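## Task

Remove the foam block from the closet and set it down on the desk. The robot must not tip over or be left leaning, or the task fails. The block must rest on the desk by itself at the end; if only the robot is holding it there, it does not count.

## Robot and tools

Robot: a Hello Robot Stretch 3 with one arm. It has a two-wheeled base (0.33 m long, 0.34 m wide), a lift that rides up a mast, and a telescoping arm that reaches out to the robot's RIGHT side. The arm cannot reach forward, so the gripper moves forward only when the base drives. Turns on the spot pivot about the midpoint of the drive wheels, 0.05 m behind the front edge. With the arm retracted and the wrist folded, a turn sweeps a circle of radius 0.28 m. An unfolded, level wrist reaches outside that circle. The base cannot move sideways. A loose object may occasionally get nudged by something outside the robot.

Frames: in the base frame the origin is on the floor between the drive wheels, with x forward, y left and z up. hand_pose is reported in this frame at the point where the closed fingertips meet. With all wrist joints at zero, its x axis points up, y points back along the arm toward the mast, and z points to the robot's rear. The odometry frame is the base frame as it was at the start of the scene. base_odometry counts wheel rotation only, so wheel slip appears as travel. Heading runs from -3.142 to 3.142, with left positive.

execute_actions: takes "actions", a list holding one action or none, plus an optional "cameras" list (head_camera, nav_camera, wrist_camera, or all; leaving it out or null gives all, [] gives none). An empty list only returns the state and images. An action may have "base", "joints", or both, and optionally "contact_limits". All of its motions start together.
- base: give one command only. {"translate_m": d} is a straight drive offset in metres from the base's current spot, forward positive, range -1 to 1. {"rotate_rad": d} is a turn offset in radians, counter-clockwise (left) positive, range -3.2 to 3.2. Offsets count from the position in this scene's last reported state.
- joints: absolute targets keyed by name. lift_m 0 to 1.1 (arm height on the mast); arm_m 0 to 0.52 (extension); wrist_yaw_rad -1.345 to 4.42 (0 points along the arm, positive swings toward the front, 3.0 folds it over the base); wrist_pitch_rad -1.57 to 0.451 (0 is level, negative tips the fingertips down); wrist_roll_rad -2.911 to 2.911 (0 puts the fingers side by side); gripper_m -0.089 to 0.179 (larger is wider; the actual fingertip gap is 0.007 m less when nearly closed and 0.025 m less when fully open, and zero below 0.007); head_pan_rad -3.953 to 1.73 (0 forward, positive left, -1.57 looks along the arm); head_tilt_rad -1.53 to 0.419 (negative looks down). A joint or base left out of an action may keep pushing toward an earlier target without the status showing it.
- contact_limits: only arm_m, a motor_effort percentage from 1 to 100 at which the arm's motion stops (contact_stop). Lower values are gentler, but too low stops at once. The limit also caps the holding force until the next action. Values above the maximum are cut down.
Unknown keys or out-of-range numbers refuse the call and nothing moves. A stop reported in one call cancels later motion calls in the same reply. A single action lasts at most 15 s.

wait: {"seconds": 0 to 10}. Commands nothing and returns state and images.
zoom_image: {"camera", "region": [x0, y0, x1, y1]} in pixels from the top-left corner, at most 504 by 504, on a camera's latest full image.
finished_scene: {"scene": n}. Ends that scene for good, reports success, and starts the next one with its task. Only call it once the object rests on the desk without help. Replying without any tool call ends everything.

Result lines: joint_positions; base_status and joint_status (done, off_target meaning it stopped short and may still push, contact_stop, time_out, torque_fault); on_its_own for things not commanded ("held at" means the held target, not the actual position); motor_effort in percent, positive toward higher values, with the peak in brackets (noisy and biased); turned_by_wheels and turned_by_imu; base_tilt in degrees, forward and right positive; contact_limits. lidar_m lists 12 distances from the base origin in 30-degree sectors: sector 1 straight ahead, going counter-clockwise (4 left, 7 behind, 10 right), "-" for nothing seen. The lidar plane is 0.17 m high, so it sees table legs but not tops. Its range is 0.15 to 12 m, and the mast and a low lift can block sectors 5, 6, 9 and 10. wrist_depth_mm (45 to 1000) and head_depth_mm (280 to 4000, sideways image) give 7x7 median depth grids. Both head cameras follow head pan and tilt; wrist_camera is on the gripper.

Gripping: close below the object's width, and lower values squeeze harder; a stall guard may weaken the grip. To release, open at least 0.02 past the touch value. Neither the reading nor "done" proves that you are holding something.

Stops: the arm and lift halt on firm contact and then go slack until commanded again, and a slack lift may sink under load. The base, wrist and head have no contact stop. A wrist servo strained for several seconds shuts off for 10 s (torque_fault).

Safety: fold or unfold the wrist (yaw 3.0) only with lift_m between 0.32 and 0.95, wrist_pitch_rad -0.4 and roll near 0. Once it is folded, the lift may go down to 0.25. With yaw below -0.4, keep pitch at -0.5 or lower. Pushing on something solid with the gripper above about 0.45 m can tip the robot, especially on a second push. Never drive while the gripper holds or pushes something fixed. If you snag furniture, reverse in small steps. If base_tilt shows a lean, free the gripper and lower lift to about 0.2. Avoid drops, slams and hard shoves.

Speed: the base goes fast (0.30 m/s, 1.9 rad/s) only when lift_m is below 0.30, arm_m below 0.03 and wrist_yaw_rad above 2.54. Otherwise it is limited to 0.10 m/s and 0.63 rad/s. The robot holds its last command while you think.

Each tool is called after "Call:" in YAML: its name, and indented under it one key for each argument.

## Session

Call:
execute_actions:
  actions: []

Scene clock: 0.00 s.
base_odometry: x=+0.000 y=+0.000 heading=+0.000 (m, m, rad; odometry frame)
turned_by_wheels: +0.000 (rad since the last result)
turned_by_imu: +0.000 (rad since the last result)
base_tilt: forward=+0.5 right=+1.0 (deg)
lidar_m: 1.71 1.87 1.28 1.15 1.17 1.39 1.91 1.99 2.29 2.61 2.62 2.38
head_depth_mm: 1855 2264 2212 2217 2182 2178 2147 / 1835 2229 2157 2174 2179 2117 2126 / 1854 2157 2151 2126 2100 2073 2086 / 1861 2129 2131 2073 2078 1635 2035 / 1852 2090 2072 2039 2049 2024 2040 / 1860 2088 2052 2003 1995 1977 1970 / 1876 2050 1981 1994 1987 1515 1943
base_status: not commanded
joint_positions: lift_m=+0.533 arm_m=+0.000 wrist_yaw_rad=+3.009 wrist_pitch_rad=-0.436 wrist_roll_rad=+0.014 gripper_m=+0.037 head_pan_rad=-0.010 head_tilt_rad=-0.020
joint_status: not commanded
motor_effort: left_wheel=-1 right_wheel=+1 lift_m=+30 arm_m=+0 wrist_yaw_rad=+0 wrist_pitch_rad=+5 wrist_roll_rad=+0 gripper_m=+1 head_pan_rad=-1 head_tilt_rad=+1 (%)
hand_pose: x=+0.0082 y=+0.0756 z=+0.5413 quat_wxyz=(+0.200, +0.703, +0.106, +0.674) (m; base frame)
wrist_depth_mm: 917 - - - - - - / 992 - - - - - - / - - - - - - - / - - - - - - 997 / 972 953 - 930 904 866 841 / 826 801 - 759 735 757 735 / 715 697 - 672 668 633 643
pictures: head_camera (sideways: a quarter turn clockwise sets it upright), nav_camera (sideways: a quarter turn counterclockwise sets it upright), wrist_camera
Images, in order (width x height): head_camera 896x504, nav_camera 672x504, wrist_camera 644x364.

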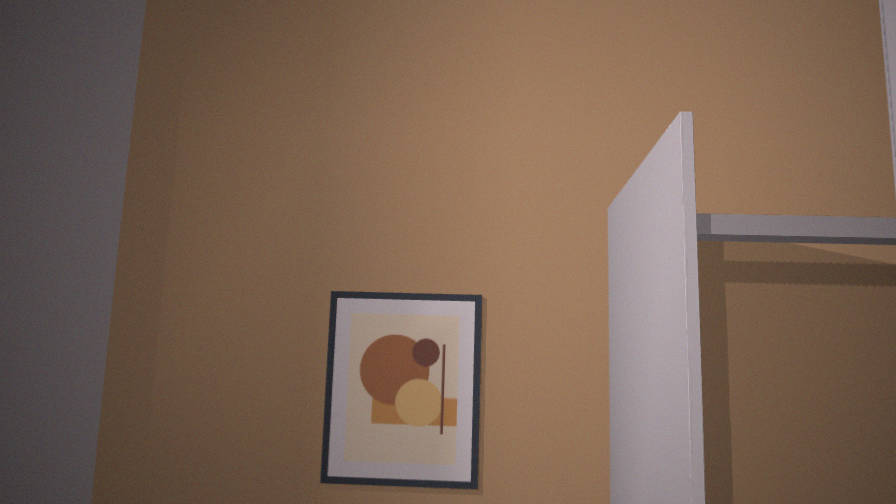

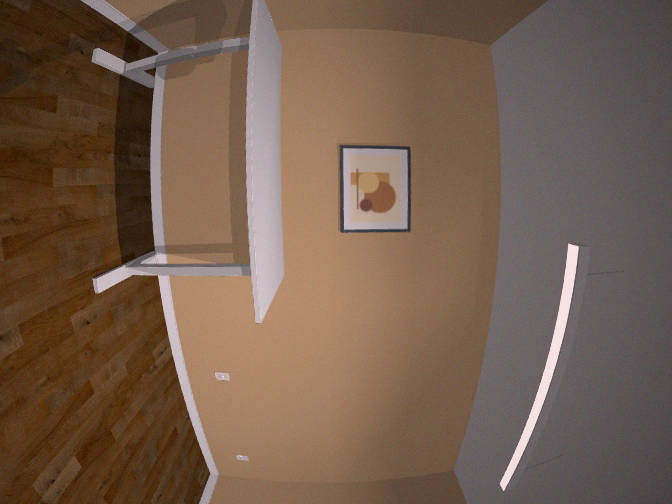

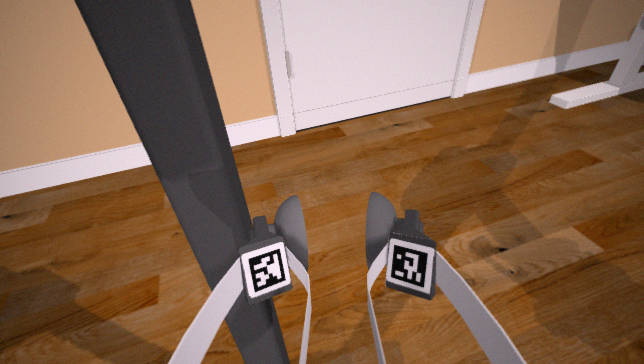

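Call:
execute_actions:
  actions:
    - {"joints": {"head_pan_rad": 1.4, "head_tilt_rad": -0.3}}
  cameras: ["head_camera", "nav_camera"]

Call:
execute_actions:
  actions:
    - {"joints": {"head_pan_rad": -1.6, "head_tilt_rad": -0.3}}
  cameras: ["head_camera", "nav_camera"]

Call:
execute_actions:
  actions:
    - {"joints": {"head_pan_rad": -3.2, "head_tilt_rad": -0.3}}
  cameras: ["head_camera", "nav_camera"]

Scene clock: 1.63 s.
base_odometry: x=+0.000 y=+0.000 heading=+0.000 (m, m, rad; odometry frame)
turned_by_wheels: +0.000 (rad since the last result)
turned_by_imu: +0.000 (rad since the last result)
base_tilt: forward=+0.5 right=+1.0 (deg)
lidar_m: 1.72 1.87 1.28 1.15 1.16 1.39 1.91 1.99 2.28 2.61 2.62 2.38
head_depth_mm: 1170 1230 1277 1344 1422 1502 1570 / 1135 1178 1244 1299 1362 1425 1513 / 1093 1146 1198 1249 1304 1364 1441 / 1055 1096 1156 1195 1251 1314 1389 / 1026 1067 1102 1155 1208 1261 1320 / 995 1038 1077 1126 1177 1235 1287 / 987 1011 1058 1100 1143 1190 1248
base_status: not commanded
joint_positions: lift_m=+0.533 arm_m=+0.000 wrist_yaw_rad=+3.009 wrist_pitch_rad=-0.436 wrist_roll_rad=+0.014 gripper_m=+0.037 head_pan_rad=+1.393 head_tilt_rad=-0.296
joint_status: all done
motor_effort: left_wheel=+0(1) right_wheel=+1(1) lift_m=+30(30) arm_m=+0(0) wrist_yaw_rad=+0(1) wrist_pitch_rad=+5(5) wrist_roll_rad=+0(0) gripper_m=+0(1) head_pan_rad=+1(30) head_tilt_rad=-3(23) (%)
hand_pose: x=+0.0082 y=+0.0756 z=+0.5413 quat_wxyz=(+0.200, +0.703, +0.106, +0.674) (m; base frame)
wrist_depth_mm: 889 - - - - - - / 973 - - - - - - / - - - - - - - / - - - - - - - / 967 930 - 876 935 871 852 / 867 810 - 785 737 759 733 / 709 692 - 659 651 646 638
pictures: head_camera (sideways: a quarter turn clockwise sets it upright), nav_camera (sideways: a quarter turn counterclockwise sets it upright)
Images, in order (width x height): head_camera 896x504, nav_camera 672x504.

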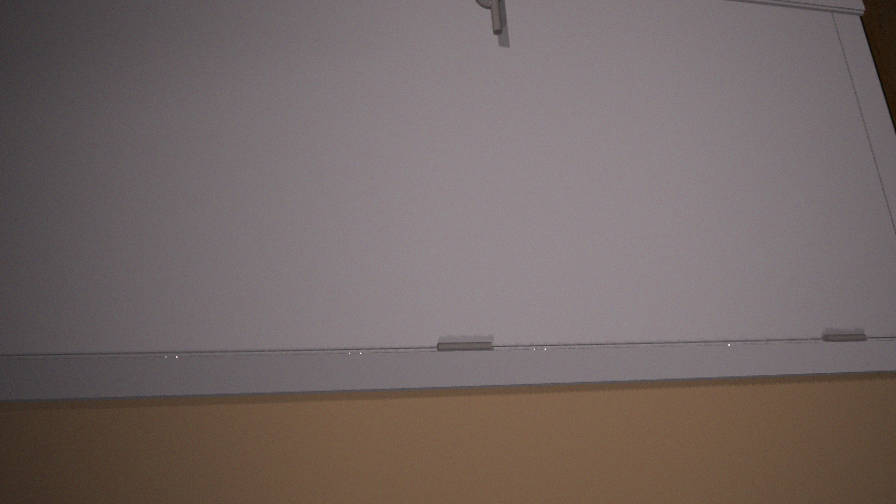

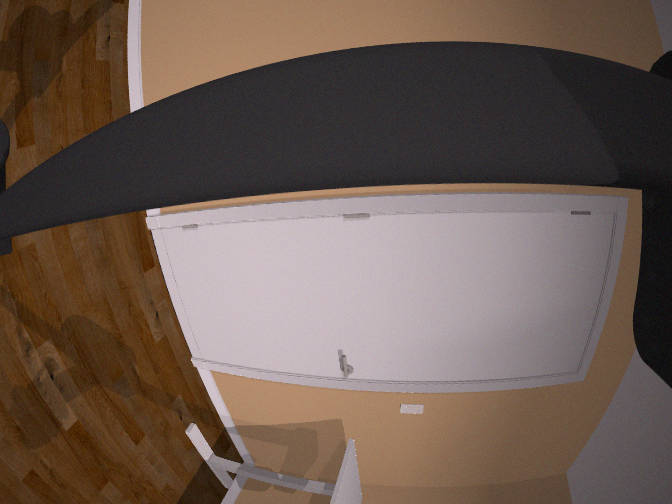

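Scene clock: 3.50 s.
base_odometry: x=+0.000 y=+0.000 heading=+0.000 (m, m, rad; odometry frame)
turned_by_wheels: +0.000 (rad since the last result)
turned_by_imu: +0.000 (rad since the last result)
base_tilt: forward=+0.5 right=+1.0 (deg)
lidar_m: 1.71 1.87 1.28 1.15 1.16 1.39 1.91 1.99 2.28 2.62 2.62 2.39
head_depth_mm: 2475 2609 2701 2821 2945 2237 1720 / 2460 2550 2667 2771 2873 2248 1723 / 2403 2530 2628 2711 2845 2249 1727 / 2361 2494 2591 2685 2776 2241 1749 / 2311 2410 2509 2624 2711 2236 1723 / 2285 2401 2453 2569 2704 2219 1718 / 2276 2341 2437 2532 2646 2242 1689
base_status: not commanded
joint_positions: lift_m=+0.533 arm_m=+0.000 wrist_yaw_rad=+3.009 wrist_pitch_rad=-0.436 wrist_roll_rad=+0.014 gripper_m=+0.037 head_pan_rad=-1.593 head_tilt_rad=-0.296
joint_status: all done
motor_effort: left_wheel=+0(0) right_wheel=+1(1) lift_m=+30(30) arm_m=+0(0) wrist_yaw_rad=+1(0) wrist_pitch_rad=+6(5) wrist_roll_rad=+0(0) gripper_m=+0(1) head_pan_rad=-2(31) head_tilt_rad=-2(1) (%)
hand_pose: x=+0.0082 y=+0.0756 z=+0.5413 quat_wxyz=(+0.200, +0.703, +0.106, +0.674) (m; base frame)
wrist_depth_mm: 913 - - - - - - / 970 - - - - - - / - - - - - - - / - - - - - - 990 / 991 950 - 915 891 851 852 / 831 806 - 755 717 754 714 / 704 683 - 676 669 656 641
pictures: head_camera (sideways: a quarter turn clockwise sets it upright), nav_camera (sideways: a quarter turn counterclockwise sets it upright)
Images, in order (width x height): head_camera 896x504, nav_camera 672x504.

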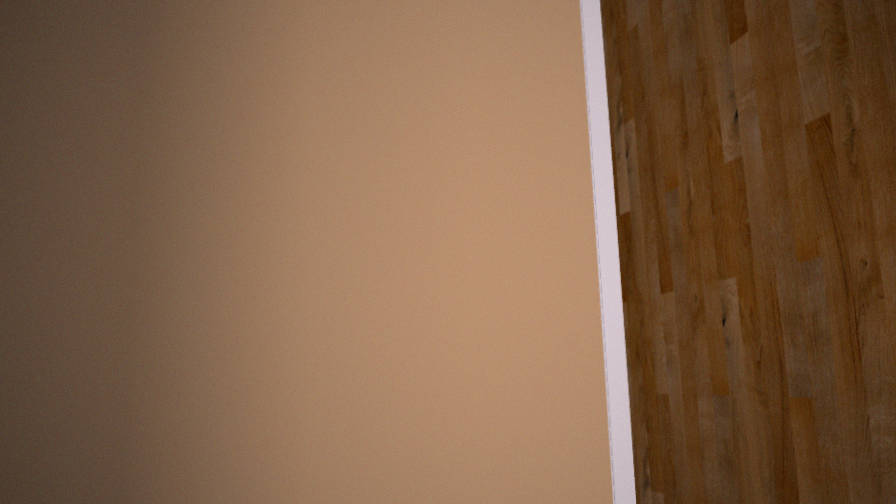

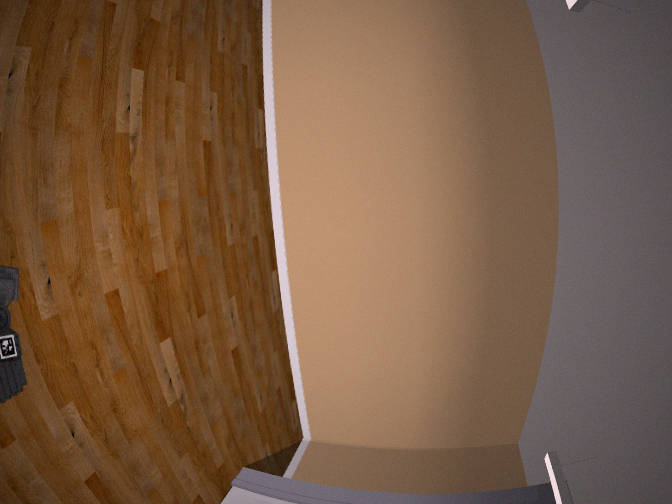

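Scene clock: 4.80 s.
base_odometry: x=+0.000 y=+0.000 heading=+0.000 (m, m, rad; odometry frame)
turned_by_wheels: +0.000 (rad since the last result)
turned_by_imu: +0.000 (rad since the last result)
base_tilt: forward=+0.5 right=+1.0 (deg)
lidar_m: 1.71 1.87 1.29 1.15 1.17 1.39 1.91 1.99 2.29 2.61 2.62 2.38
head_depth_mm: 2173 2212 2244 2272 2315 2155 1720 / 2486 2608 2727 2894 2870 2230 1728 / 2454 2589 2661 2838 2901 2225 1726 / 2438 2528 2608 2779 2814 2270 1709 / 2397 2474 2567 2647 2788 2103 1713 / 1687 1726 1817 1894 2001 2079 1717 / 1705 1765 1844 1923 1992 2056 1694
base_status: not commanded
joint_positions: lift_m=+0.533 arm_m=+0.000 wrist_yaw_rad=+3.009 wrist_pitch_rad=-0.436 wrist_roll_rad=+0.014 gripper_m=+0.037 head_pan_rad=-3.193 head_tilt_rad=-0.296
joint_status: all done
motor_effort: left_wheel=-1(1) right_wheel=+0(1) lift_m=+30(30) arm_m=+0(0) wrist_yaw_rad=+0(0) wrist_pitch_rad=+5(5) wrist_roll_rad=+0(0) gripper_m=+0(1) head_pan_rad=-2(30) head_tilt_rad=-3(1) (%)
hand_pose: x=+0.0082 y=+0.0756 z=+0.5413 quat_wxyz=(+0.200, +0.703, +0.106, +0.674) (m; base frame)
wrist_depth_mm: 920 - - - - - - / 984 - - - - - - / - - - - - - - / - - - - - - - / 992 913 - 896 922 838 848 / 834 800 - 766 716 725 718 / 706 692 - 681 657 647 629
pictures: head_camera (sideways: a quarter turn clockwise sets it upright), nav_camera (sideways: a quarter turn counterclockwise sets it upright)
Images, in order (width x height): head_camera 896x504, nav_camera 672x504.

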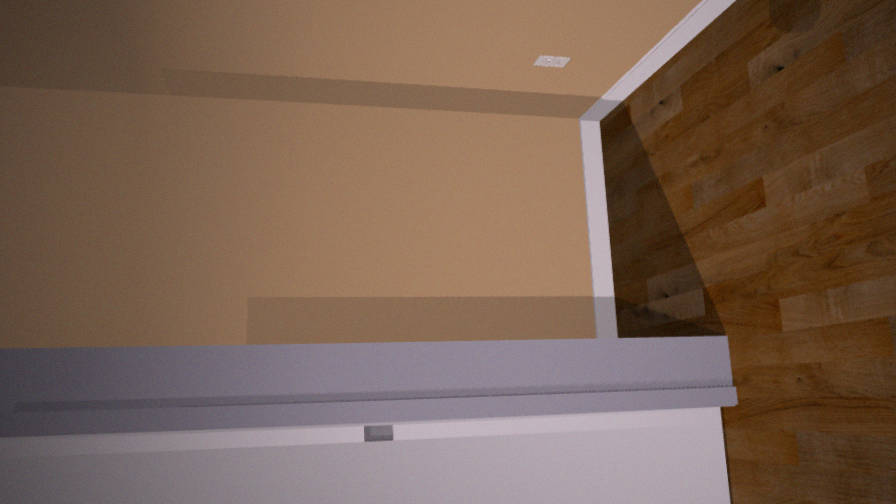

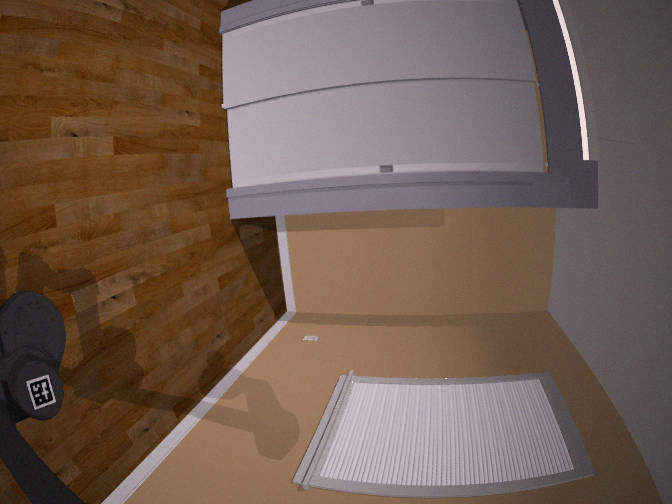

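Call:
execute_actions:
  actions:
    - {"joints": {"head_pan_rad": -2.7, "head_tilt_rad": -0.2}}
  cameras: ["head_camera", "nav_camera"]

Scene clock: 5.80 s.
base_odometry: x=+0.000 y=+0.000 heading=+0.000 (m, m, rad; odometry frame)
turned_by_wheels: +0.000 (rad since the last result)
turned_by_imu: +0.000 (rad since the last result)
base_tilt: forward=+0.4 right=+1.0 (deg)
lidar_m: 1.71 1.87 1.28 1.15 1.17 1.40 1.91 1.99 2.28 2.61 2.62 2.38
head_depth_mm: 1692 1724 1767 1804 1845 1914 1929 / 1777 1835 1886 1918 1964 2002 1901 / 1831 1883 1932 2004 2041 2073 1920 / 1845 1942 1970 2033 2091 2151 1917 / 1875 1967 2026 2054 2114 2165 1901 / 1928 2013 2042 2130 2176 2249 1914 / 1996 2055 2101 2161 2237 2280 1875
base_status: not commanded
joint_positions: lift_m=+0.533 arm_m=+0.000 wrist_yaw_rad=+3.009 wrist_pitch_rad=-0.436 wrist_roll_rad=+0.014 gripper_m=+0.037 head_pan_rad=-2.707 head_tilt_rad=-0.212
joint_status: all done
motor_effort: left_wheel=-1(1) right_wheel=+0(1) lift_m=+30(30) arm_m=+0(0) wrist_yaw_rad=+0(1) wrist_pitch_rad=+5(5) wrist_roll_rad=+0(0) gripper_m=-1(0) head_pan_rad=+3(21) head_tilt_rad=+6(15) (%)
hand_pose: x=+0.0082 y=+0.0756 z=+0.5413 quat_wxyz=(+0.200, +0.703, +0.106, +0.674) (m; base frame)
wrist_depth_mm: 915 - - - - - - / - - - - - - - / - - - - - - - / - - - - - - - / 980 936 - 903 917 867 835 / 809 808 - 777 726 748 724 / 711 682 - 681 655 642 649
pictures: head_camera (sideways: a quarter turn clockwise sets it upright), nav_camera (sideways: a quarter turn counterclockwise sets it upright)
Images, in order (width x height): head_camera 896x504, nav_camera 672x504.

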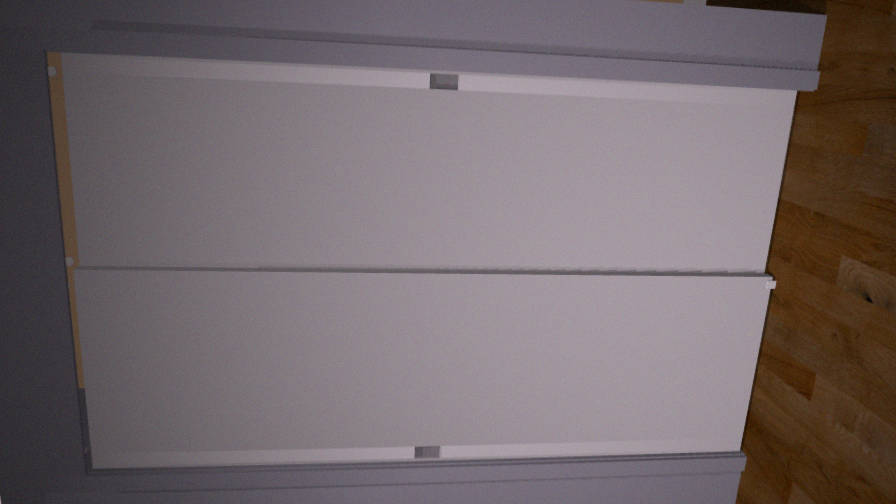

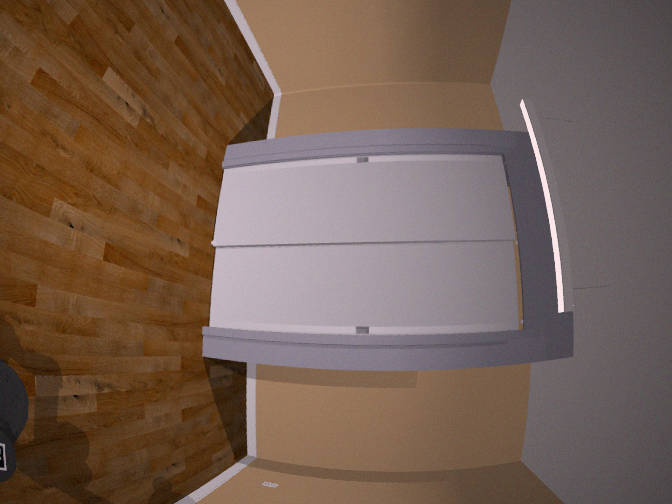

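Call:
execute_actions:
  actions:
    - {"base": {"rotate_rad": 0.15}, "joints": {"lift_m": 0.28, "head_pan_rad": -3.0}}
  cameras: []

Call:
execute_actions:
  actions:
    - {"base": {"translate_m": -1.0}}
  cameras: ["head_camera"]

Scene clock: 10.23 s.
base_odometry: x=+0.000 y=+0.000 heading=+0.150 (m, m, rad; odometry frame)
turned_by_wheels: +0.150 (rad since the last result)
turned_by_imu: +0.150 (rad since the last result)
base_tilt: forward=+0.5 right=+1.0 (deg)
lidar_m: 1.71 1.75 1.21 1.15 1.19 1.56 1.91 2.02 2.76 2.61 2.68 2.23
head_depth_mm: 2363 2434 2501 2544 2631 2600 1934 / 1734 1788 1819 1884 1930 1973 1930 / 1762 1840 1899 1971 1982 2026 1915 / 1832 1880 1945 1998 2053 2092 1894 / 1864 1913 1963 2019 2083 2123 1903 / 1851 1902 1925 2008 2064 2105 1898 / 1859 1917 1972 2034 2096 2137 1900
base_status: done
joint_positions: lift_m=+0.280 arm_m=+0.000 wrist_yaw_rad=+3.009 wrist_pitch_rad=-0.436 wrist_roll_rad=+0.014 gripper_m=+0.037 head_pan_rad=-2.993 head_tilt_rad=-0.211
joint_status: all done
motor_effort: left_wheel=-3(5) right_wheel=+3(6) lift_m=+23(26) arm_m=+0(1) wrist_yaw_rad=+0(1) wrist_pitch_rad=+5(5) wrist_roll_rad=+0(0) gripper_m=+0(1) head_pan_rad=-3(18) head_tilt_rad=+6(6) (%)
hand_pose: x=+0.0082 y=+0.0756 z=+0.2889 quat_wxyz=(+0.200, +0.703, +0.106, +0.674) (m; base frame)
wrist_depth_mm: 994 - - - - - - / - - - - - - - / 958 921 859 869 822 799 782 / 713 704 690 684 648 638 605 / 599 579 - 564 553 537 516 / 500 507 - - 453 463 450 / 449 - - - 407 400 399
pictures: none
No camera images: the call's "cameras" was empty. Leave "cameras" out to get every camera's image.

Scene clock: 15.17 s.
base_odometry: x=-0.989 y=-0.149 heading=+0.150 (m, m, rad; odometry frame)
turned_by_wheels: +0.000 (rad since the last result)
turned_by_imu: +0.000 (rad since the last result)
base_tilt: forward=+0.5 right=+1.0 (deg)
lidar_m: 2.71 1.62 1.17 1.10 1.13 1.48 0.91 1.01 1.26 2.67 2.73 3.27
head_depth_mm: 1471 1510 1541 1597 1612 1668 1711 / 818 836 854 881 902 933 956 / 820 841 863 881 910 940 958 / 898 916 939 961 991 1018 1046 / 907 933 959 979 1012 1032 1063 / 924 945 966 992 1026 1046 1079 / 937 958 982 1014 1041 1072 1103
base_status: done
joint_positions: lift_m=+0.280 arm_m=+0.000 wrist_yaw_rad=+3.009 wrist_pitch_rad=-0.436 wrist_roll_rad=+0.014 gripper_m=+0.037 head_pan_rad=-2.993 head_tilt_rad=-0.210
joint_status: not commanded
motor_effort: left_wheel=-2(10) right_wheel=+2(6) lift_m=+23(24) arm_m=+0(0) wrist_yaw_rad=+0(0) wrist_pitch_rad=+5(5) wrist_roll_rad=+0(0) gripper_m=+1(0) head_pan_rad=-2(3) head_tilt_rad=+5(6) (%)
hand_pose: x=+0.0082 y=+0.0756 z=+0.2889 quat_wxyz=(+0.200, +0.703, +0.106, +0.674) (m; base frame)
wrist_depth_mm: 936 - - - - - - / - - - - - - - / 952 896 888 868 821 785 761 / 734 710 697 685 658 645 631 / 596 586 - 557 566 534 517 / 503 508 - - 444 461 450 / 447 - - - 403 399 396
pictures: head_camera (sideways: a quarter turn clockwise sets it upright)
Images, in order (width x height): head_camera 896x504.

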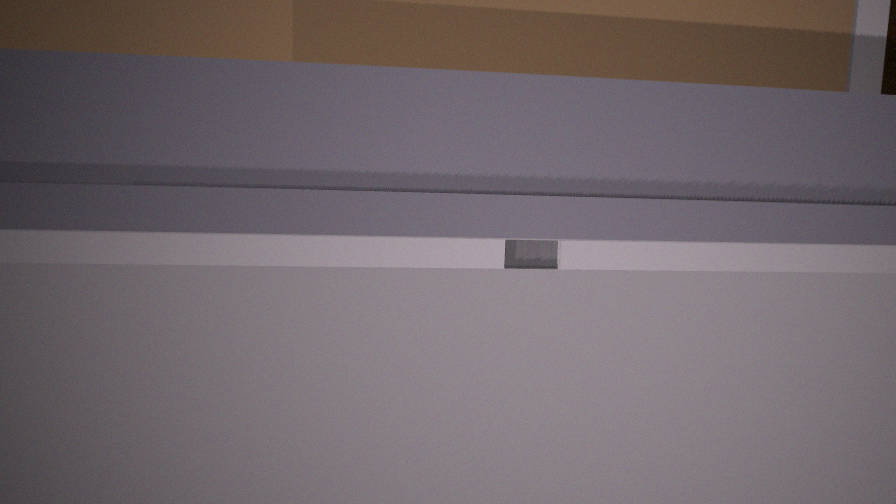

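Call:
execute_actions:
  actions:
    - {"base": {"translate_m": -0.4}}
  cameras: []

Call:
execute_actions:
  actions:
    - {"base": {"rotate_rad": -1.52}, "joints": {"head_pan_rad": -1.5, "head_tilt_rad": -0.45}}
  cameras: []

Call:
execute_actions:
  actions:
    - {"base": {"translate_m": 0.15}, "joints": {"lift_m": 0.9}}
  cameras: ["head_camera", "nav_camera"]

Scene clock: 18.57 s.
base_odometry: x=-1.384 y=-0.209 heading=+0.150 (m, m, rad; odometry frame)
turned_by_wheels: +0.000 (rad since the last result)
turned_by_imu: +0.000 (rad since the last result)
base_tilt: forward=+0.4 right=+1.0 (deg)
lidar_m: 3.11 1.63 1.14 1.08 1.10 1.33 0.52 0.52 0.79 2.69 2.75 3.61
head_depth_mm: 443 455 468 482 1220 1240 1280 / 449 458 470 482 495 508 522 / 454 464 476 490 501 515 531 / 454 466 478 491 505 519 532 / 454 466 481 492 506 518 534 / 535 547 562 576 594 610 629 / 543 556 571 587 603 620 636
base_status: done
joint_positions: lift_m=+0.280 arm_m=+0.000 wrist_yaw_rad=+3.009 wrist_pitch_rad=-0.436 wrist_roll_rad=+0.014 gripper_m=+0.037 head_pan_rad=-2.993 head_tilt_rad=-0.210
joint_status: not commanded
motor_effort: left_wheel=-2(9) right_wheel=+3(6) lift_m=+23(24) arm_m=+0(0) wrist_yaw_rad=+0(0) wrist_pitch_rad=+5(5) wrist_roll_rad=+0(0) gripper_m=+1(1) head_pan_rad=-1(2) head_tilt_rad=+4(5) (%)
hand_pose: x=+0.0082 y=+0.0756 z=+0.2889 quat_wxyz=(+0.200, +0.703, +0.106, +0.674) (m; base frame)
wrist_depth_mm: 904 - - - - - - / - - - - - - - / 964 919 888 842 835 782 768 / 725 722 674 676 663 641 605 / 600 588 - 552 548 538 526 / 509 507 - - 452 458 451 / 450 - - - 404 394 393
pictures: none
No camera images: the call's "cameras" was empty. Leave "cameras" out to get every camera's image.

Scene clock: 20.73 s.
base_odometry: x=-1.384 y=-0.209 heading=-1.370 (m, m, rad; odometry frame)
turned_by_wheels: -1.520 (rad since the last result)
turned_by_imu: -1.505 (rad since the last result)
base_tilt: forward=+0.5 right=+1.0 (deg)
lidar_m: 2.69 2.80 3.64 3.12 1.53 1.12 1.08 1.12 1.31 0.52 0.61 0.84
head_depth_mm: 414 445 1147 1249 1375 1468 1482 / 416 442 471 504 543 593 665 / 420 448 477 510 551 596 652 / 422 450 481 516 554 598 657 / 417 447 478 513 563 613 736 / 491 524 559 601 651 708 773 / 496 528 565 610 660 718 788
base_status: done
joint_positions: lift_m=+0.280 arm_m=+0.000 wrist_yaw_rad=+3.009 wrist_pitch_rad=-0.436 wrist_roll_rad=+0.014 gripper_m=+0.037 head_pan_rad=-1.507 head_tilt_rad=-0.445
joint_status: all done
motor_effort: left_wheel=+1(7) right_wheel=-2(7) lift_m=+23(23) arm_m=-1(1) wrist_yaw_rad=+1(0) wrist_pitch_rad=+5(5) wrist_roll_rad=+0(0) gripper_m=+0(0) head_pan_rad=+2(31) head_tilt_rad=-3(21) (%)
hand_pose: x=+0.0082 y=+0.0755 z=+0.2889 quat_wxyz=(+0.200, +0.703, +0.106, +0.674) (m; base frame)
wrist_depth_mm: - - - - - - - / - - - - - - 968 / 957 923 894 864 801 782 786 / 724 726 687 671 669 638 612 / 603 583 - 557 564 532 522 / 507 511 - - 447 449 443 / 449 - - - 402 394 393
pictures: none
No camera images: the call's "cameras" was empty. Leave "cameras" out to get every camera's image.

Scene clock: 27.20 s.
base_odometry: x=-1.354 y=-0.356 heading=-1.370 (m, m, rad; odometry frame)
turned_by_wheels: +0.000 (rad since the last result)
turned_by_imu: +0.002 (rad since the last result)
base_tilt: forward=+0.5 right=+1.0 (deg)
lidar_m: 2.54 2.64 3.62 3.51 1.75 1.28 1.23 1.28 0.55 0.51 0.61 0.77
head_depth_mm: 403 429 461 497 536 578 633 / 415 437 464 494 526 574 632 / 475 507 539 583 616 668 718 / 481 510 546 586 632 685 750 / 487 516 554 593 640 694 763 / 491 524 559 602 648 708 777 / 496 530 567 608 662 716 793
base_status: done
joint_positions: lift_m=+0.900 arm_m=+0.000 wrist_yaw_rad=+3.009 wrist_pitch_rad=-0.437 wrist_roll_rad=+0.014 gripper_m=+0.037 head_pan_rad=-1.507 head_tilt_rad=-0.445
joint_status: all done
motor_effort: left_wheel=+1(8) right_wheel=-2(8) lift_m=+36(40) arm_m=-1(1) wrist_yaw_rad=+1(0) wrist_pitch_rad=+5(6) wrist_roll_rad=+0(0) gripper_m=-1(0) head_pan_rad=+3(2) head_tilt_rad=-2(2) (%)
hand_pose: x=+0.0082 y=+0.0755 z=+0.9082 quat_wxyz=(+0.200, +0.703, +0.106, +0.674) (m; base frame)
wrist_depth_mm: - - - - - - - / - - - - - - - / - - - - - - - / - - - - - - - / - - - - - - - / - - - - - - - / - - - - - - 988
pictures: head_camera (sideways: a quarter turn clockwise sets it upright), nav_camera (sideways: a quarter turn counterclockwise sets it upright)
Images, in order (width x height): head_camera 896x504, nav_camera 672x504.

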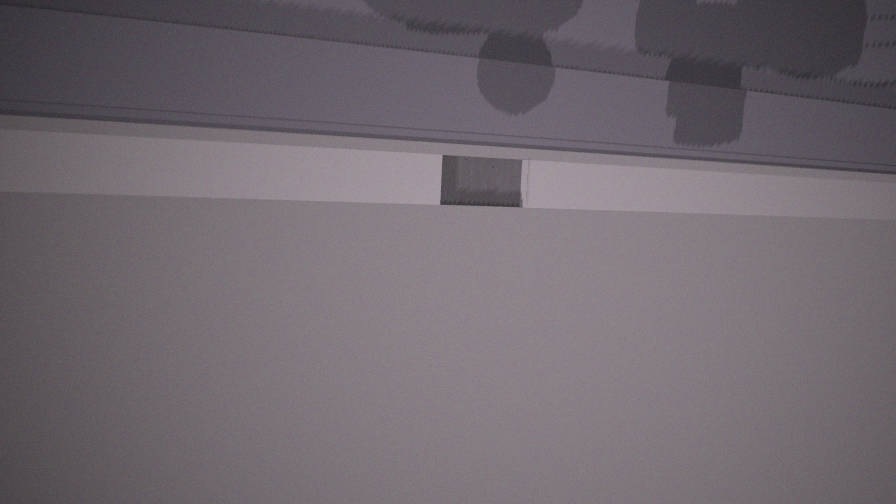

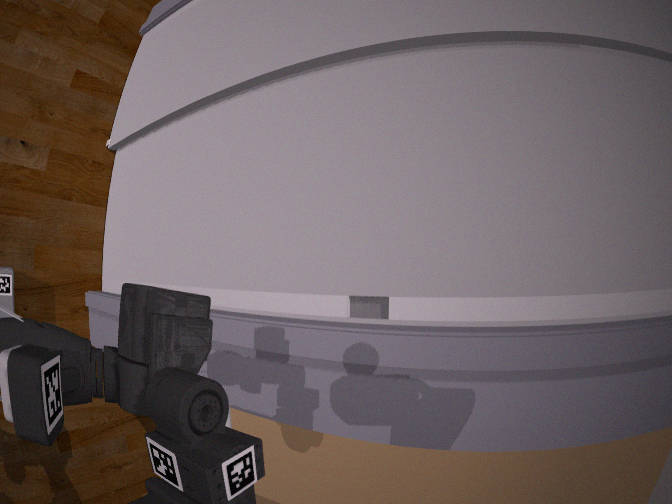

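Call:
execute_actions:
  actions:
    - {"joints": {"wrist_yaw_rad": 0.0, "gripper_m": 0.0}}
  cameras: []

Call:
execute_actions:
  actions:
    - {"joints": {"wrist_pitch_rad": 0.0, "lift_m": 0.93, "head_pan_rad": -1.6, "head_tilt_rad": -0.6}}

Scene clock: 30.57 s.
base_odometry: x=-1.354 y=-0.356 heading=-1.370 (m, m, rad; odometry frame)
turned_by_wheels: +0.000 (rad since the last result)
turned_by_imu: +0.001 (rad since the last result)
base_tilt: forward=+0.5 right=+1.0 (deg)
lidar_m: 2.54 2.64 3.64 3.52 1.74 1.27 1.23 1.28 0.55 0.51 0.61 0.77
head_depth_mm: 402 428 461 497 535 579 631 / 416 436 463 494 527 574 616 / 476 506 540 583 618 670 716 / 482 512 546 586 632 686 750 / 485 517 552 595 640 695 760 / 491 524 561 599 651 709 775 / 496 530 567 608 659 717 792
base_status: not commanded
joint_positions: lift_m=+0.900 arm_m=+0.000 wrist_yaw_rad=+0.003 wrist_pitch_rad=-0.437 wrist_roll_rad=+0.014 gripper_m=+0.000 head_pan_rad=-1.507 head_tilt_rad=-0.445
joint_status: all done
motor_effort: left_wheel=+1(1) right_wheel=-2(2) lift_m=+37(37) arm_m=-1(1) wrist_yaw_rad=-3(4) wrist_pitch_rad=+6(6) wrist_roll_rad=+0(0) gripper_m=-1(81) head_pan_rad=+3(2) head_tilt_rad=-3(2) (%)
hand_pose: x=-0.0209 y=-0.3666 z=+0.9082 quat_wxyz=(+0.686, +0.153, -0.695, -0.154) (m; base frame)
wrist_depth_mm: 311 310 309 300 248 249 260 / 341 338 341 327 272 277 - / 380 378 373 363 300 304 - / 425 428 427 404 335 355 - / 491 481 485 - 395 420 - / 578 564 571 593 468 - - / 624 667 693 671 555 - -
pictures: none
No camera images: the call's "cameras" was empty. Leave "cameras" out to get every camera's image.

Scene clock: 31.63 s.
base_odometry: x=-1.354 y=-0.356 heading=-1.370 (m, m, rad; odometry frame)
turned_by_wheels: +0.000 (rad since the last result)
turned_by_imu: +0.000 (rad since the last result)
base_tilt: forward=+0.5 right=+1.0 (deg)
lidar_m: 2.55 2.64 3.63 3.50 1.75 1.28 1.23 1.27 0.55 0.51 0.61 0.77
head_depth_mm: 416 452 495 546 613 667 - / 406 445 489 548 605 695 - / 418 453 491 542 - - - / 474 517 567 625 698 798 937 / 474 516 567 626 703 798 926 / 477 519 569 630 704 803 931 / 478 520 574 632 707 805 936
base_status: not commanded
joint_positions: lift_m=+0.930 arm_m=+0.000 wrist_yaw_rad=+0.003 wrist_pitch_rad=-0.025 wrist_roll_rad=+0.014 gripper_m=+0.000 head_pan_rad=-1.593 head_tilt_rad=-0.592
joint_status: all done
motor_effort: left_wheel=+1(1) right_wheel=-2(2) lift_m=+37(38) arm_m=-1(0) wrist_yaw_rad=-2(2) wrist_pitch_rad=+10(10) wrist_roll_rad=+0(0) gripper_m=-2(2) head_pan_rad=-2(8) head_tilt_rad=-3(17) (%)
hand_pose: x=-0.0208 y=-0.4001 z=+1.0380 quat_wxyz=(+0.702, +0.010, -0.712, -0.008) (m; base frame)
wrist_depth_mm: 319 316 316 310 250 253 253 / 334 329 327 318 258 260 918 / 344 342 344 337 268 270 - / 359 354 355 355 279 282 - / 375 372 368 - 295 297 - / 396 387 391 390 307 308 - / 414 406 405 402 319 319 -
pictures: head_camera (sideways: a quarter turn clockwise sets it upright), nav_camera (sideways: a quarter turn counterclockwise sets it upright), wrist_camera
Images, in order (width x height): head_camera 896x504, nav_camera 672x504, wrist_camera 644x364.

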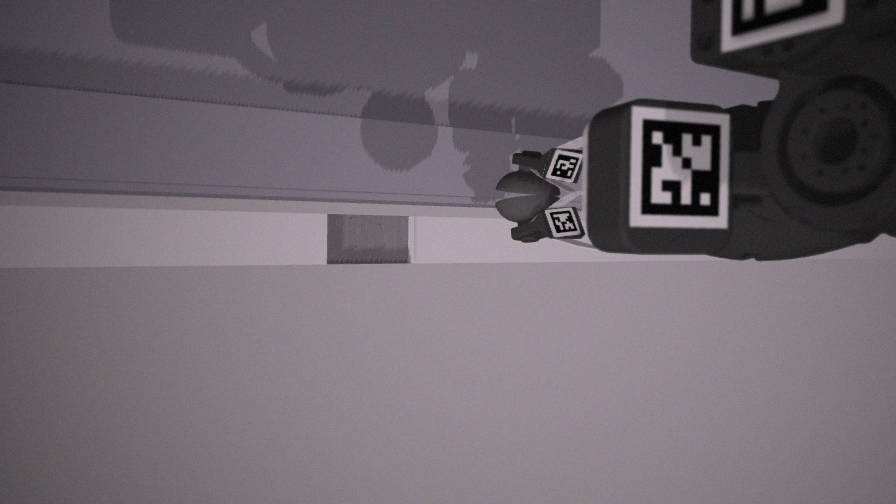

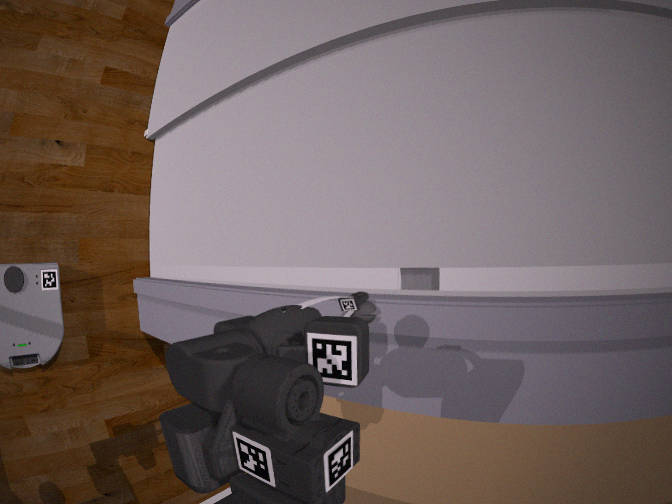

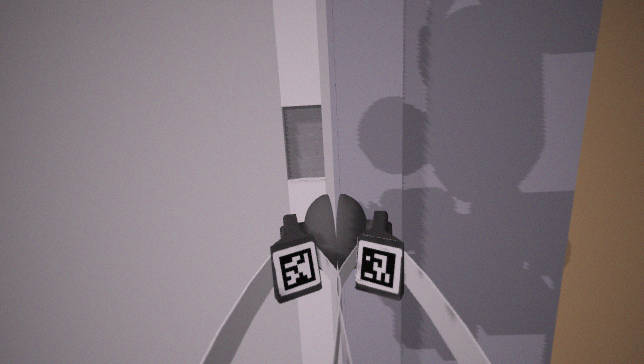

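Call:
execute_actions:
  actions:
    - {"base": {"translate_m": 0.035}, "joints": {"wrist_roll_rad": 1.57, "lift_m": 0.945, "arm_m": 0.08}}
  cameras: ["head_camera", "wrist_camera"]

Scene clock: 34.17 s.
base_odometry: x=-1.347 y=-0.390 heading=-1.370 (m, m, rad; odometry frame)
turned_by_wheels: +0.000 (rad since the last result)
turned_by_imu: +0.001 (rad since the last result)
base_tilt: forward=+0.5 right=+1.0 (deg)
lidar_m: 2.51 2.61 3.59 3.08 1.79 1.32 1.27 1.31 0.54 0.52 0.61 0.77
head_depth_mm: 408 446 496 539 - - - / 412 444 482 530 - - 845 / 472 513 555 604 - - 840 / 474 517 565 626 676 822 923 / 475 517 567 629 703 800 930 / 477 519 568 631 706 802 934 / 477 521 571 632 709 802 937
base_status: done
joint_positions: lift_m=+0.945 arm_m=+0.080 wrist_yaw_rad=+0.002 wrist_pitch_rad=-0.023 wrist_roll_rad=+1.565 gripper_m=+0.000 head_pan_rad=-1.593 head_tilt_rad=-0.593
joint_status: all done
motor_effort: left_wheel=+1(5) right_wheel=-2(2) lift_m=+37(39) arm_m=+4(3) wrist_yaw_rad=-1(2) wrist_pitch_rad=+10(10) wrist_roll_rad=+3(5) gripper_m=-1(2) head_pan_rad=-3(2) head_tilt_rad=-5(4) (%)
hand_pose: x=-0.0208 y=-0.4803 z=+1.0531 quat_wxyz=(+0.003, +0.001, -1.000, -0.012) (m; base frame)
wrist_depth_mm: 184 183 183 183 182 182 182 / 179 176 177 176 176 177 176 / 183 183 183 184 183 182 182 / 269 270 269 279 272 270 268 / 281 280 281 - 279 280 279 / 290 291 288 294 294 292 290 / 304 304 303 304 305 301 303
pictures: head_camera (sideways: a quarter turn clockwise sets it upright), wrist_camera
Images, in order (width x height): head_camera 896x504, wrist_camera 644x364.

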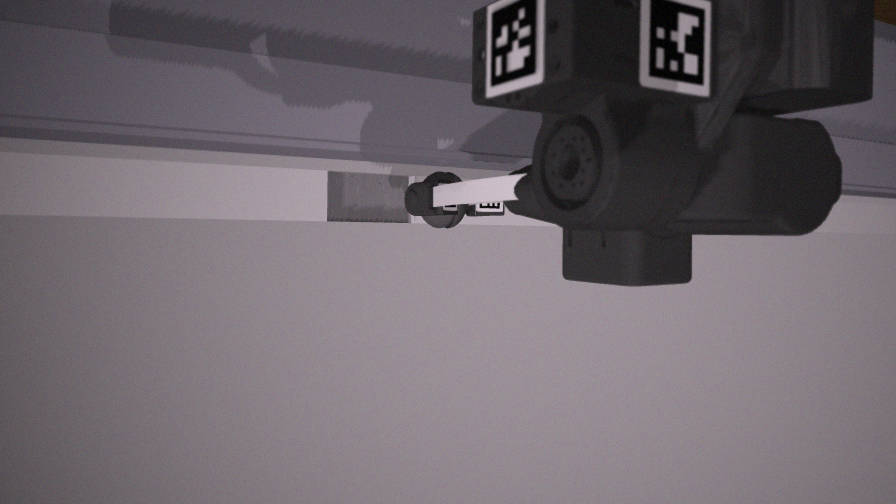

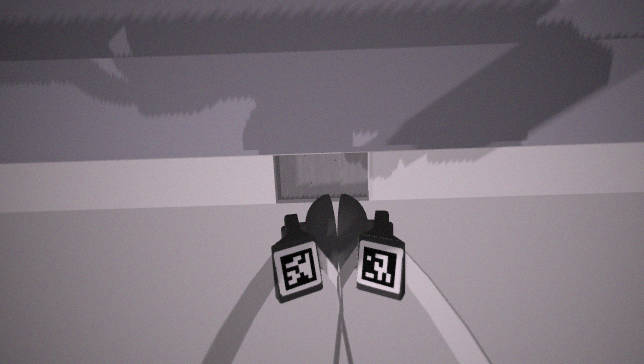

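Call:
execute_actions:
  actions:
    - {"base": {"translate_m": -0.007}, "joints": {"lift_m": 0.953, "arm_m": 0.145}, "contact_limits": {"arm_m": 15}}
  cameras: ["head_camera", "wrist_camera"]

Scene clock: 36.73 s.
base_odometry: x=-1.349 y=-0.383 heading=-1.370 (m, m, rad; odometry frame)
turned_by_wheels: +0.000 (rad since the last result)
turned_by_imu: +0.001 (rad since the last result)
base_tilt: forward=+0.5 right=+1.0 (deg)
lidar_m: 2.51 2.61 3.59 3.10 1.79 1.30 1.26 1.30 0.55 0.52 0.61 0.77
head_depth_mm: 410 451 495 - - 711 799 / 407 440 480 - - 710 807 / 467 509 550 - - 718 821 / 473 516 566 616 717 793 920 / 476 517 567 628 703 797 925 / 477 518 571 630 703 803 928 / 478 521 570 630 709 807 937
base_status: done
joint_positions: lift_m=+0.953 arm_m=+0.145 wrist_yaw_rad=+0.002 wrist_pitch_rad=-0.023 wrist_roll_rad=+1.565 gripper_m=+0.000 head_pan_rad=-1.593 head_tilt_rad=-0.593
joint_status: all done
motor_effort: left_wheel=+1(3) right_wheel=-2(6) lift_m=+36(38) arm_m=+4(4) wrist_yaw_rad=-2(2) wrist_pitch_rad=+9(9) wrist_roll_rad=+2(2) gripper_m=-3(2) head_pan_rad=-3(2) head_tilt_rad=-3(5) (%)
contact_limits: arm_m 15 (drawing in: default 32, maximum 52; extending or still: default 43, maximum 71)
hand_pose: x=-0.0208 y=-0.5453 z=+1.0612 quat_wxyz=(+0.003, +0.001, -1.000, -0.012) (m; base frame)
wrist_depth_mm: 123 123 122 122 122 121 121 / 114 114 114 114 113 114 114 / 118 118 118 118 118 118 117 / 123 123 123 122 123 136 201 / 209 209 209 - 209 208 210 / 219 219 218 220 219 217 216 / 226 228 227 224 227 227 228
pictures: head_camera (sideways: a quarter turn clockwise sets it upright), wrist_camera
Images, in order (width x height): head_camera 896x504, wrist_camera 644x364.

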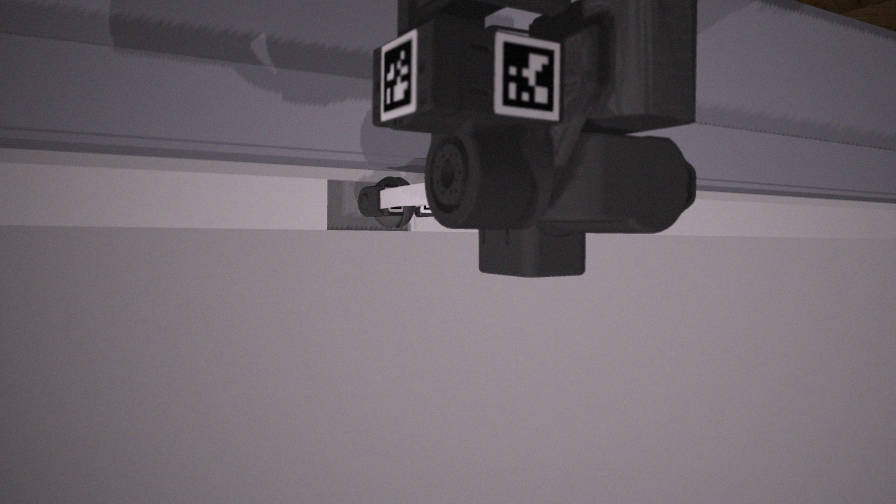

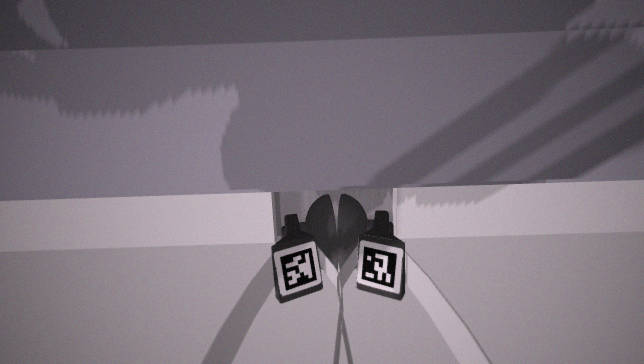

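Aligned well. Extend gently until contact.

Call:
execute_actions:
  actions:
    - {"joints": {"arm_m": 0.19}, "contact_limits": {"arm_m": 12}}
  cameras: ["head_camera", "wrist_camera"]

Scene clock: 38.17 s.
base_odometry: x=-1.349 y=-0.383 heading=-1.370 (m, m, rad; odometry frame)
turned_by_wheels: +0.000 (rad since the last result)
turned_by_imu: +0.000 (rad since the last result)
base_tilt: forward=+0.5 right=+1.0 (deg)
lidar_m: 2.51 2.61 3.58 3.11 1.78 1.31 1.26 1.31 0.55 0.51 0.61 0.77
head_depth_mm: 410 451 489 - - 696 806 / 407 440 476 - - 697 806 / 469 508 550 - - 703 823 / 477 518 566 612 713 801 924 / 477 520 569 630 704 803 934 / 477 519 572 632 710 807 933 / 479 522 574 636 715 811 939
base_status: not commanded
joint_positions: lift_m=+0.953 arm_m=+0.180 wrist_yaw_rad=+0.001 wrist_pitch_rad=-0.024 wrist_roll_rad=+1.565 gripper_m=+0.000 head_pan_rad=-1.593 head_tilt_rad=-0.594
joint_status: arm_m contact_stop (moved +0.036 of +0.045)
on_its_own: arm_m is slack since a contact_stop, until your next command for it (your +0.190 is given up)
motor_effort: left_wheel=+0(1) right_wheel=+0(2) lift_m=+36(36) arm_m=+0(11) wrist_yaw_rad=-1(2) wrist_pitch_rad=+10(9) wrist_roll_rad=+2(2) gripper_m=-3(2) head_pan_rad=-3(3) head_tilt_rad=-4(4) (%)
contact_limits: arm_m 12 (drawing in: default 32, maximum 52; extending or still: default 43, maximum 71)
hand_pose: x=-0.0211 y=-0.5808 z=+1.0610 quat_wxyz=(+0.003, +0.001, -1.000, -0.012) (m; base frame)
wrist_depth_mm: - 79 78 78 78 78 78 / 80 80 81 80 80 80 81 / 83 84 83 83 83 83 83 / 86 86 86 86 86 87 86 / 175 173 173 88 173 174 174 / 180 181 180 183 182 180 181 / 188 189 188 187 189 189 188
pictures: head_camera (sideways: a quarter turn clockwise sets it upright), wrist_camera
Images, in order (width x height): head_camera 896x504, wrist_camera 644x364.

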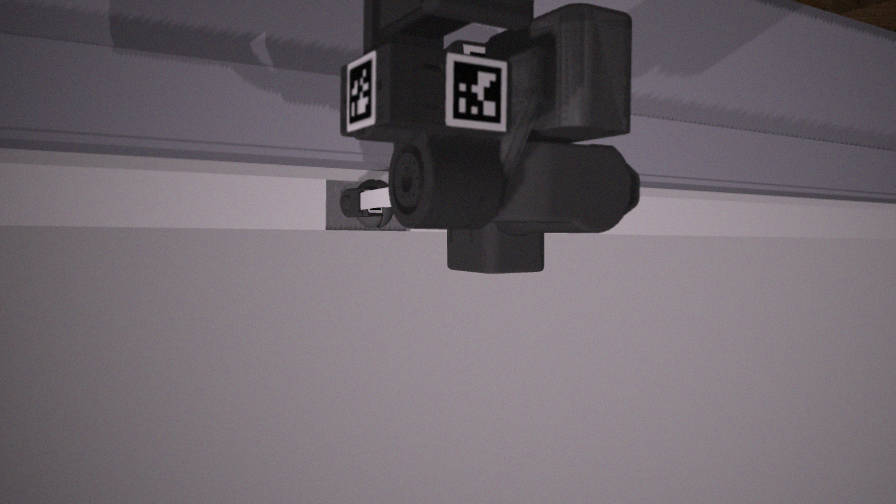

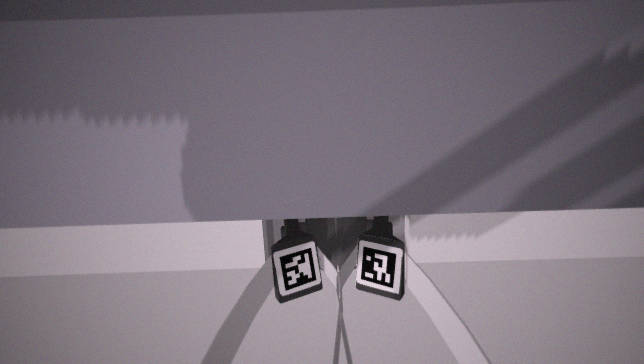

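The tip is in the pocket. Hold the arm and drive forward a short step.

Call:
execute_actions:
  actions:
    - {"base": {"translate_m": 0.06}, "joints": {"arm_m": 0.18}, "contact_limits": {"arm_m": 20}}
  cameras: ["head_camera", "wrist_camera"]

Scene clock: 39.83 s.
base_odometry: x=-1.337 y=-0.442 heading=-1.370 (m, m, rad; odometry frame)
turned_by_wheels: +0.000 (rad since the last result)
turned_by_imu: +0.001 (rad since the last result)
base_tilt: forward=+0.5 right=+1.0 (deg)
lidar_m: 2.46 2.54 3.51 3.09 1.87 1.37 1.32 1.37 0.53 0.52 0.61 0.77
head_depth_mm: 417 446 481 - - 693 800 / 1048 955 1176 - - 690 788 / 473 522 587 - - 1474 1267 / 475 516 567 612 713 800 922 / 475 519 568 630 704 800 926 / 478 520 568 635 707 807 937 / 478 522 573 634 711 809 945
base_status: done
joint_positions: lift_m=+0.953 arm_m=+0.180 wrist_yaw_rad=+0.006 wrist_pitch_rad=-0.024 wrist_roll_rad=+1.565 gripper_m=+0.000 head_pan_rad=-1.593 head_tilt_rad=-0.594
joint_status: all done
motor_effort: left_wheel=+1(9) right_wheel=-3(25) lift_m=+36(36) arm_m=+0(2) wrist_yaw_rad=-5(46) wrist_pitch_rad=+9(10) wrist_roll_rad=+2(2) gripper_m=-3(2) head_pan_rad=-3(3) head_tilt_rad=-4(3) (%)
contact_limits: arm_m 20 (drawing in: default 32, maximum 52; extending or still: default 43, maximum 71)
hand_pose: x=-0.0199 y=-0.5806 z=+1.0611 quat_wxyz=(+0.003, +0.003, -1.000, -0.012) (m; base frame)
wrist_depth_mm: 105 100 104 108 112 118 125 / 431 572 799 805 679 509 704 / 473 645 841 847 819 511 735 / 307 169 169 178 169 167 168 / 172 173 174 - 174 172 173 / 180 181 181 183 181 181 182 / 188 189 187 188 189 189 189
pictures: head_camera (sideways: a quarter turn clockwise sets it upright), wrist_camera
Images, in order (width x height): head_camera 896x504, wrist_camera 644x364.

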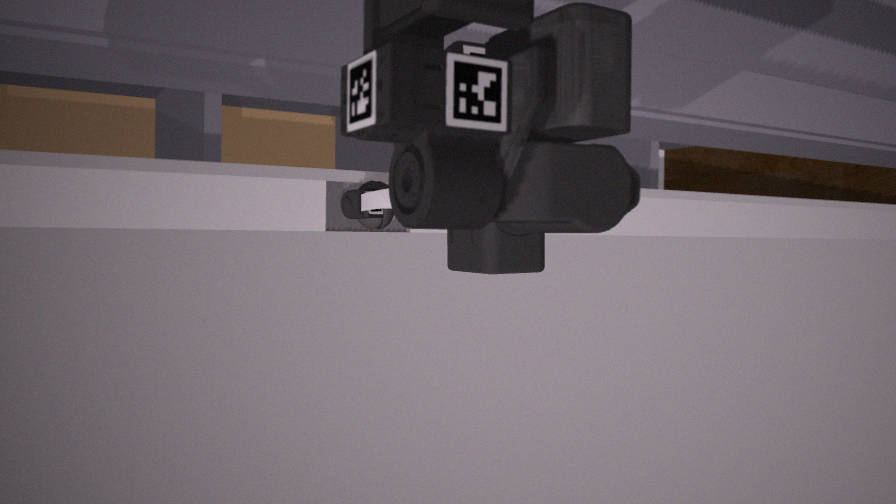

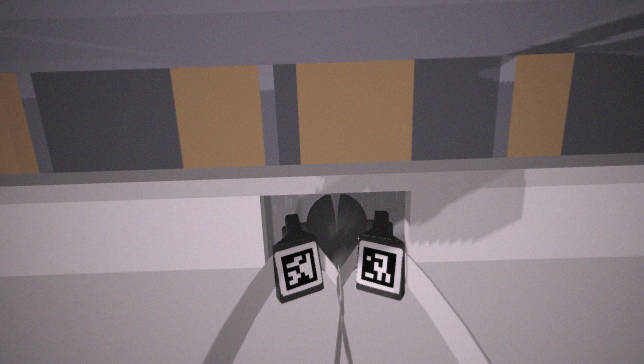

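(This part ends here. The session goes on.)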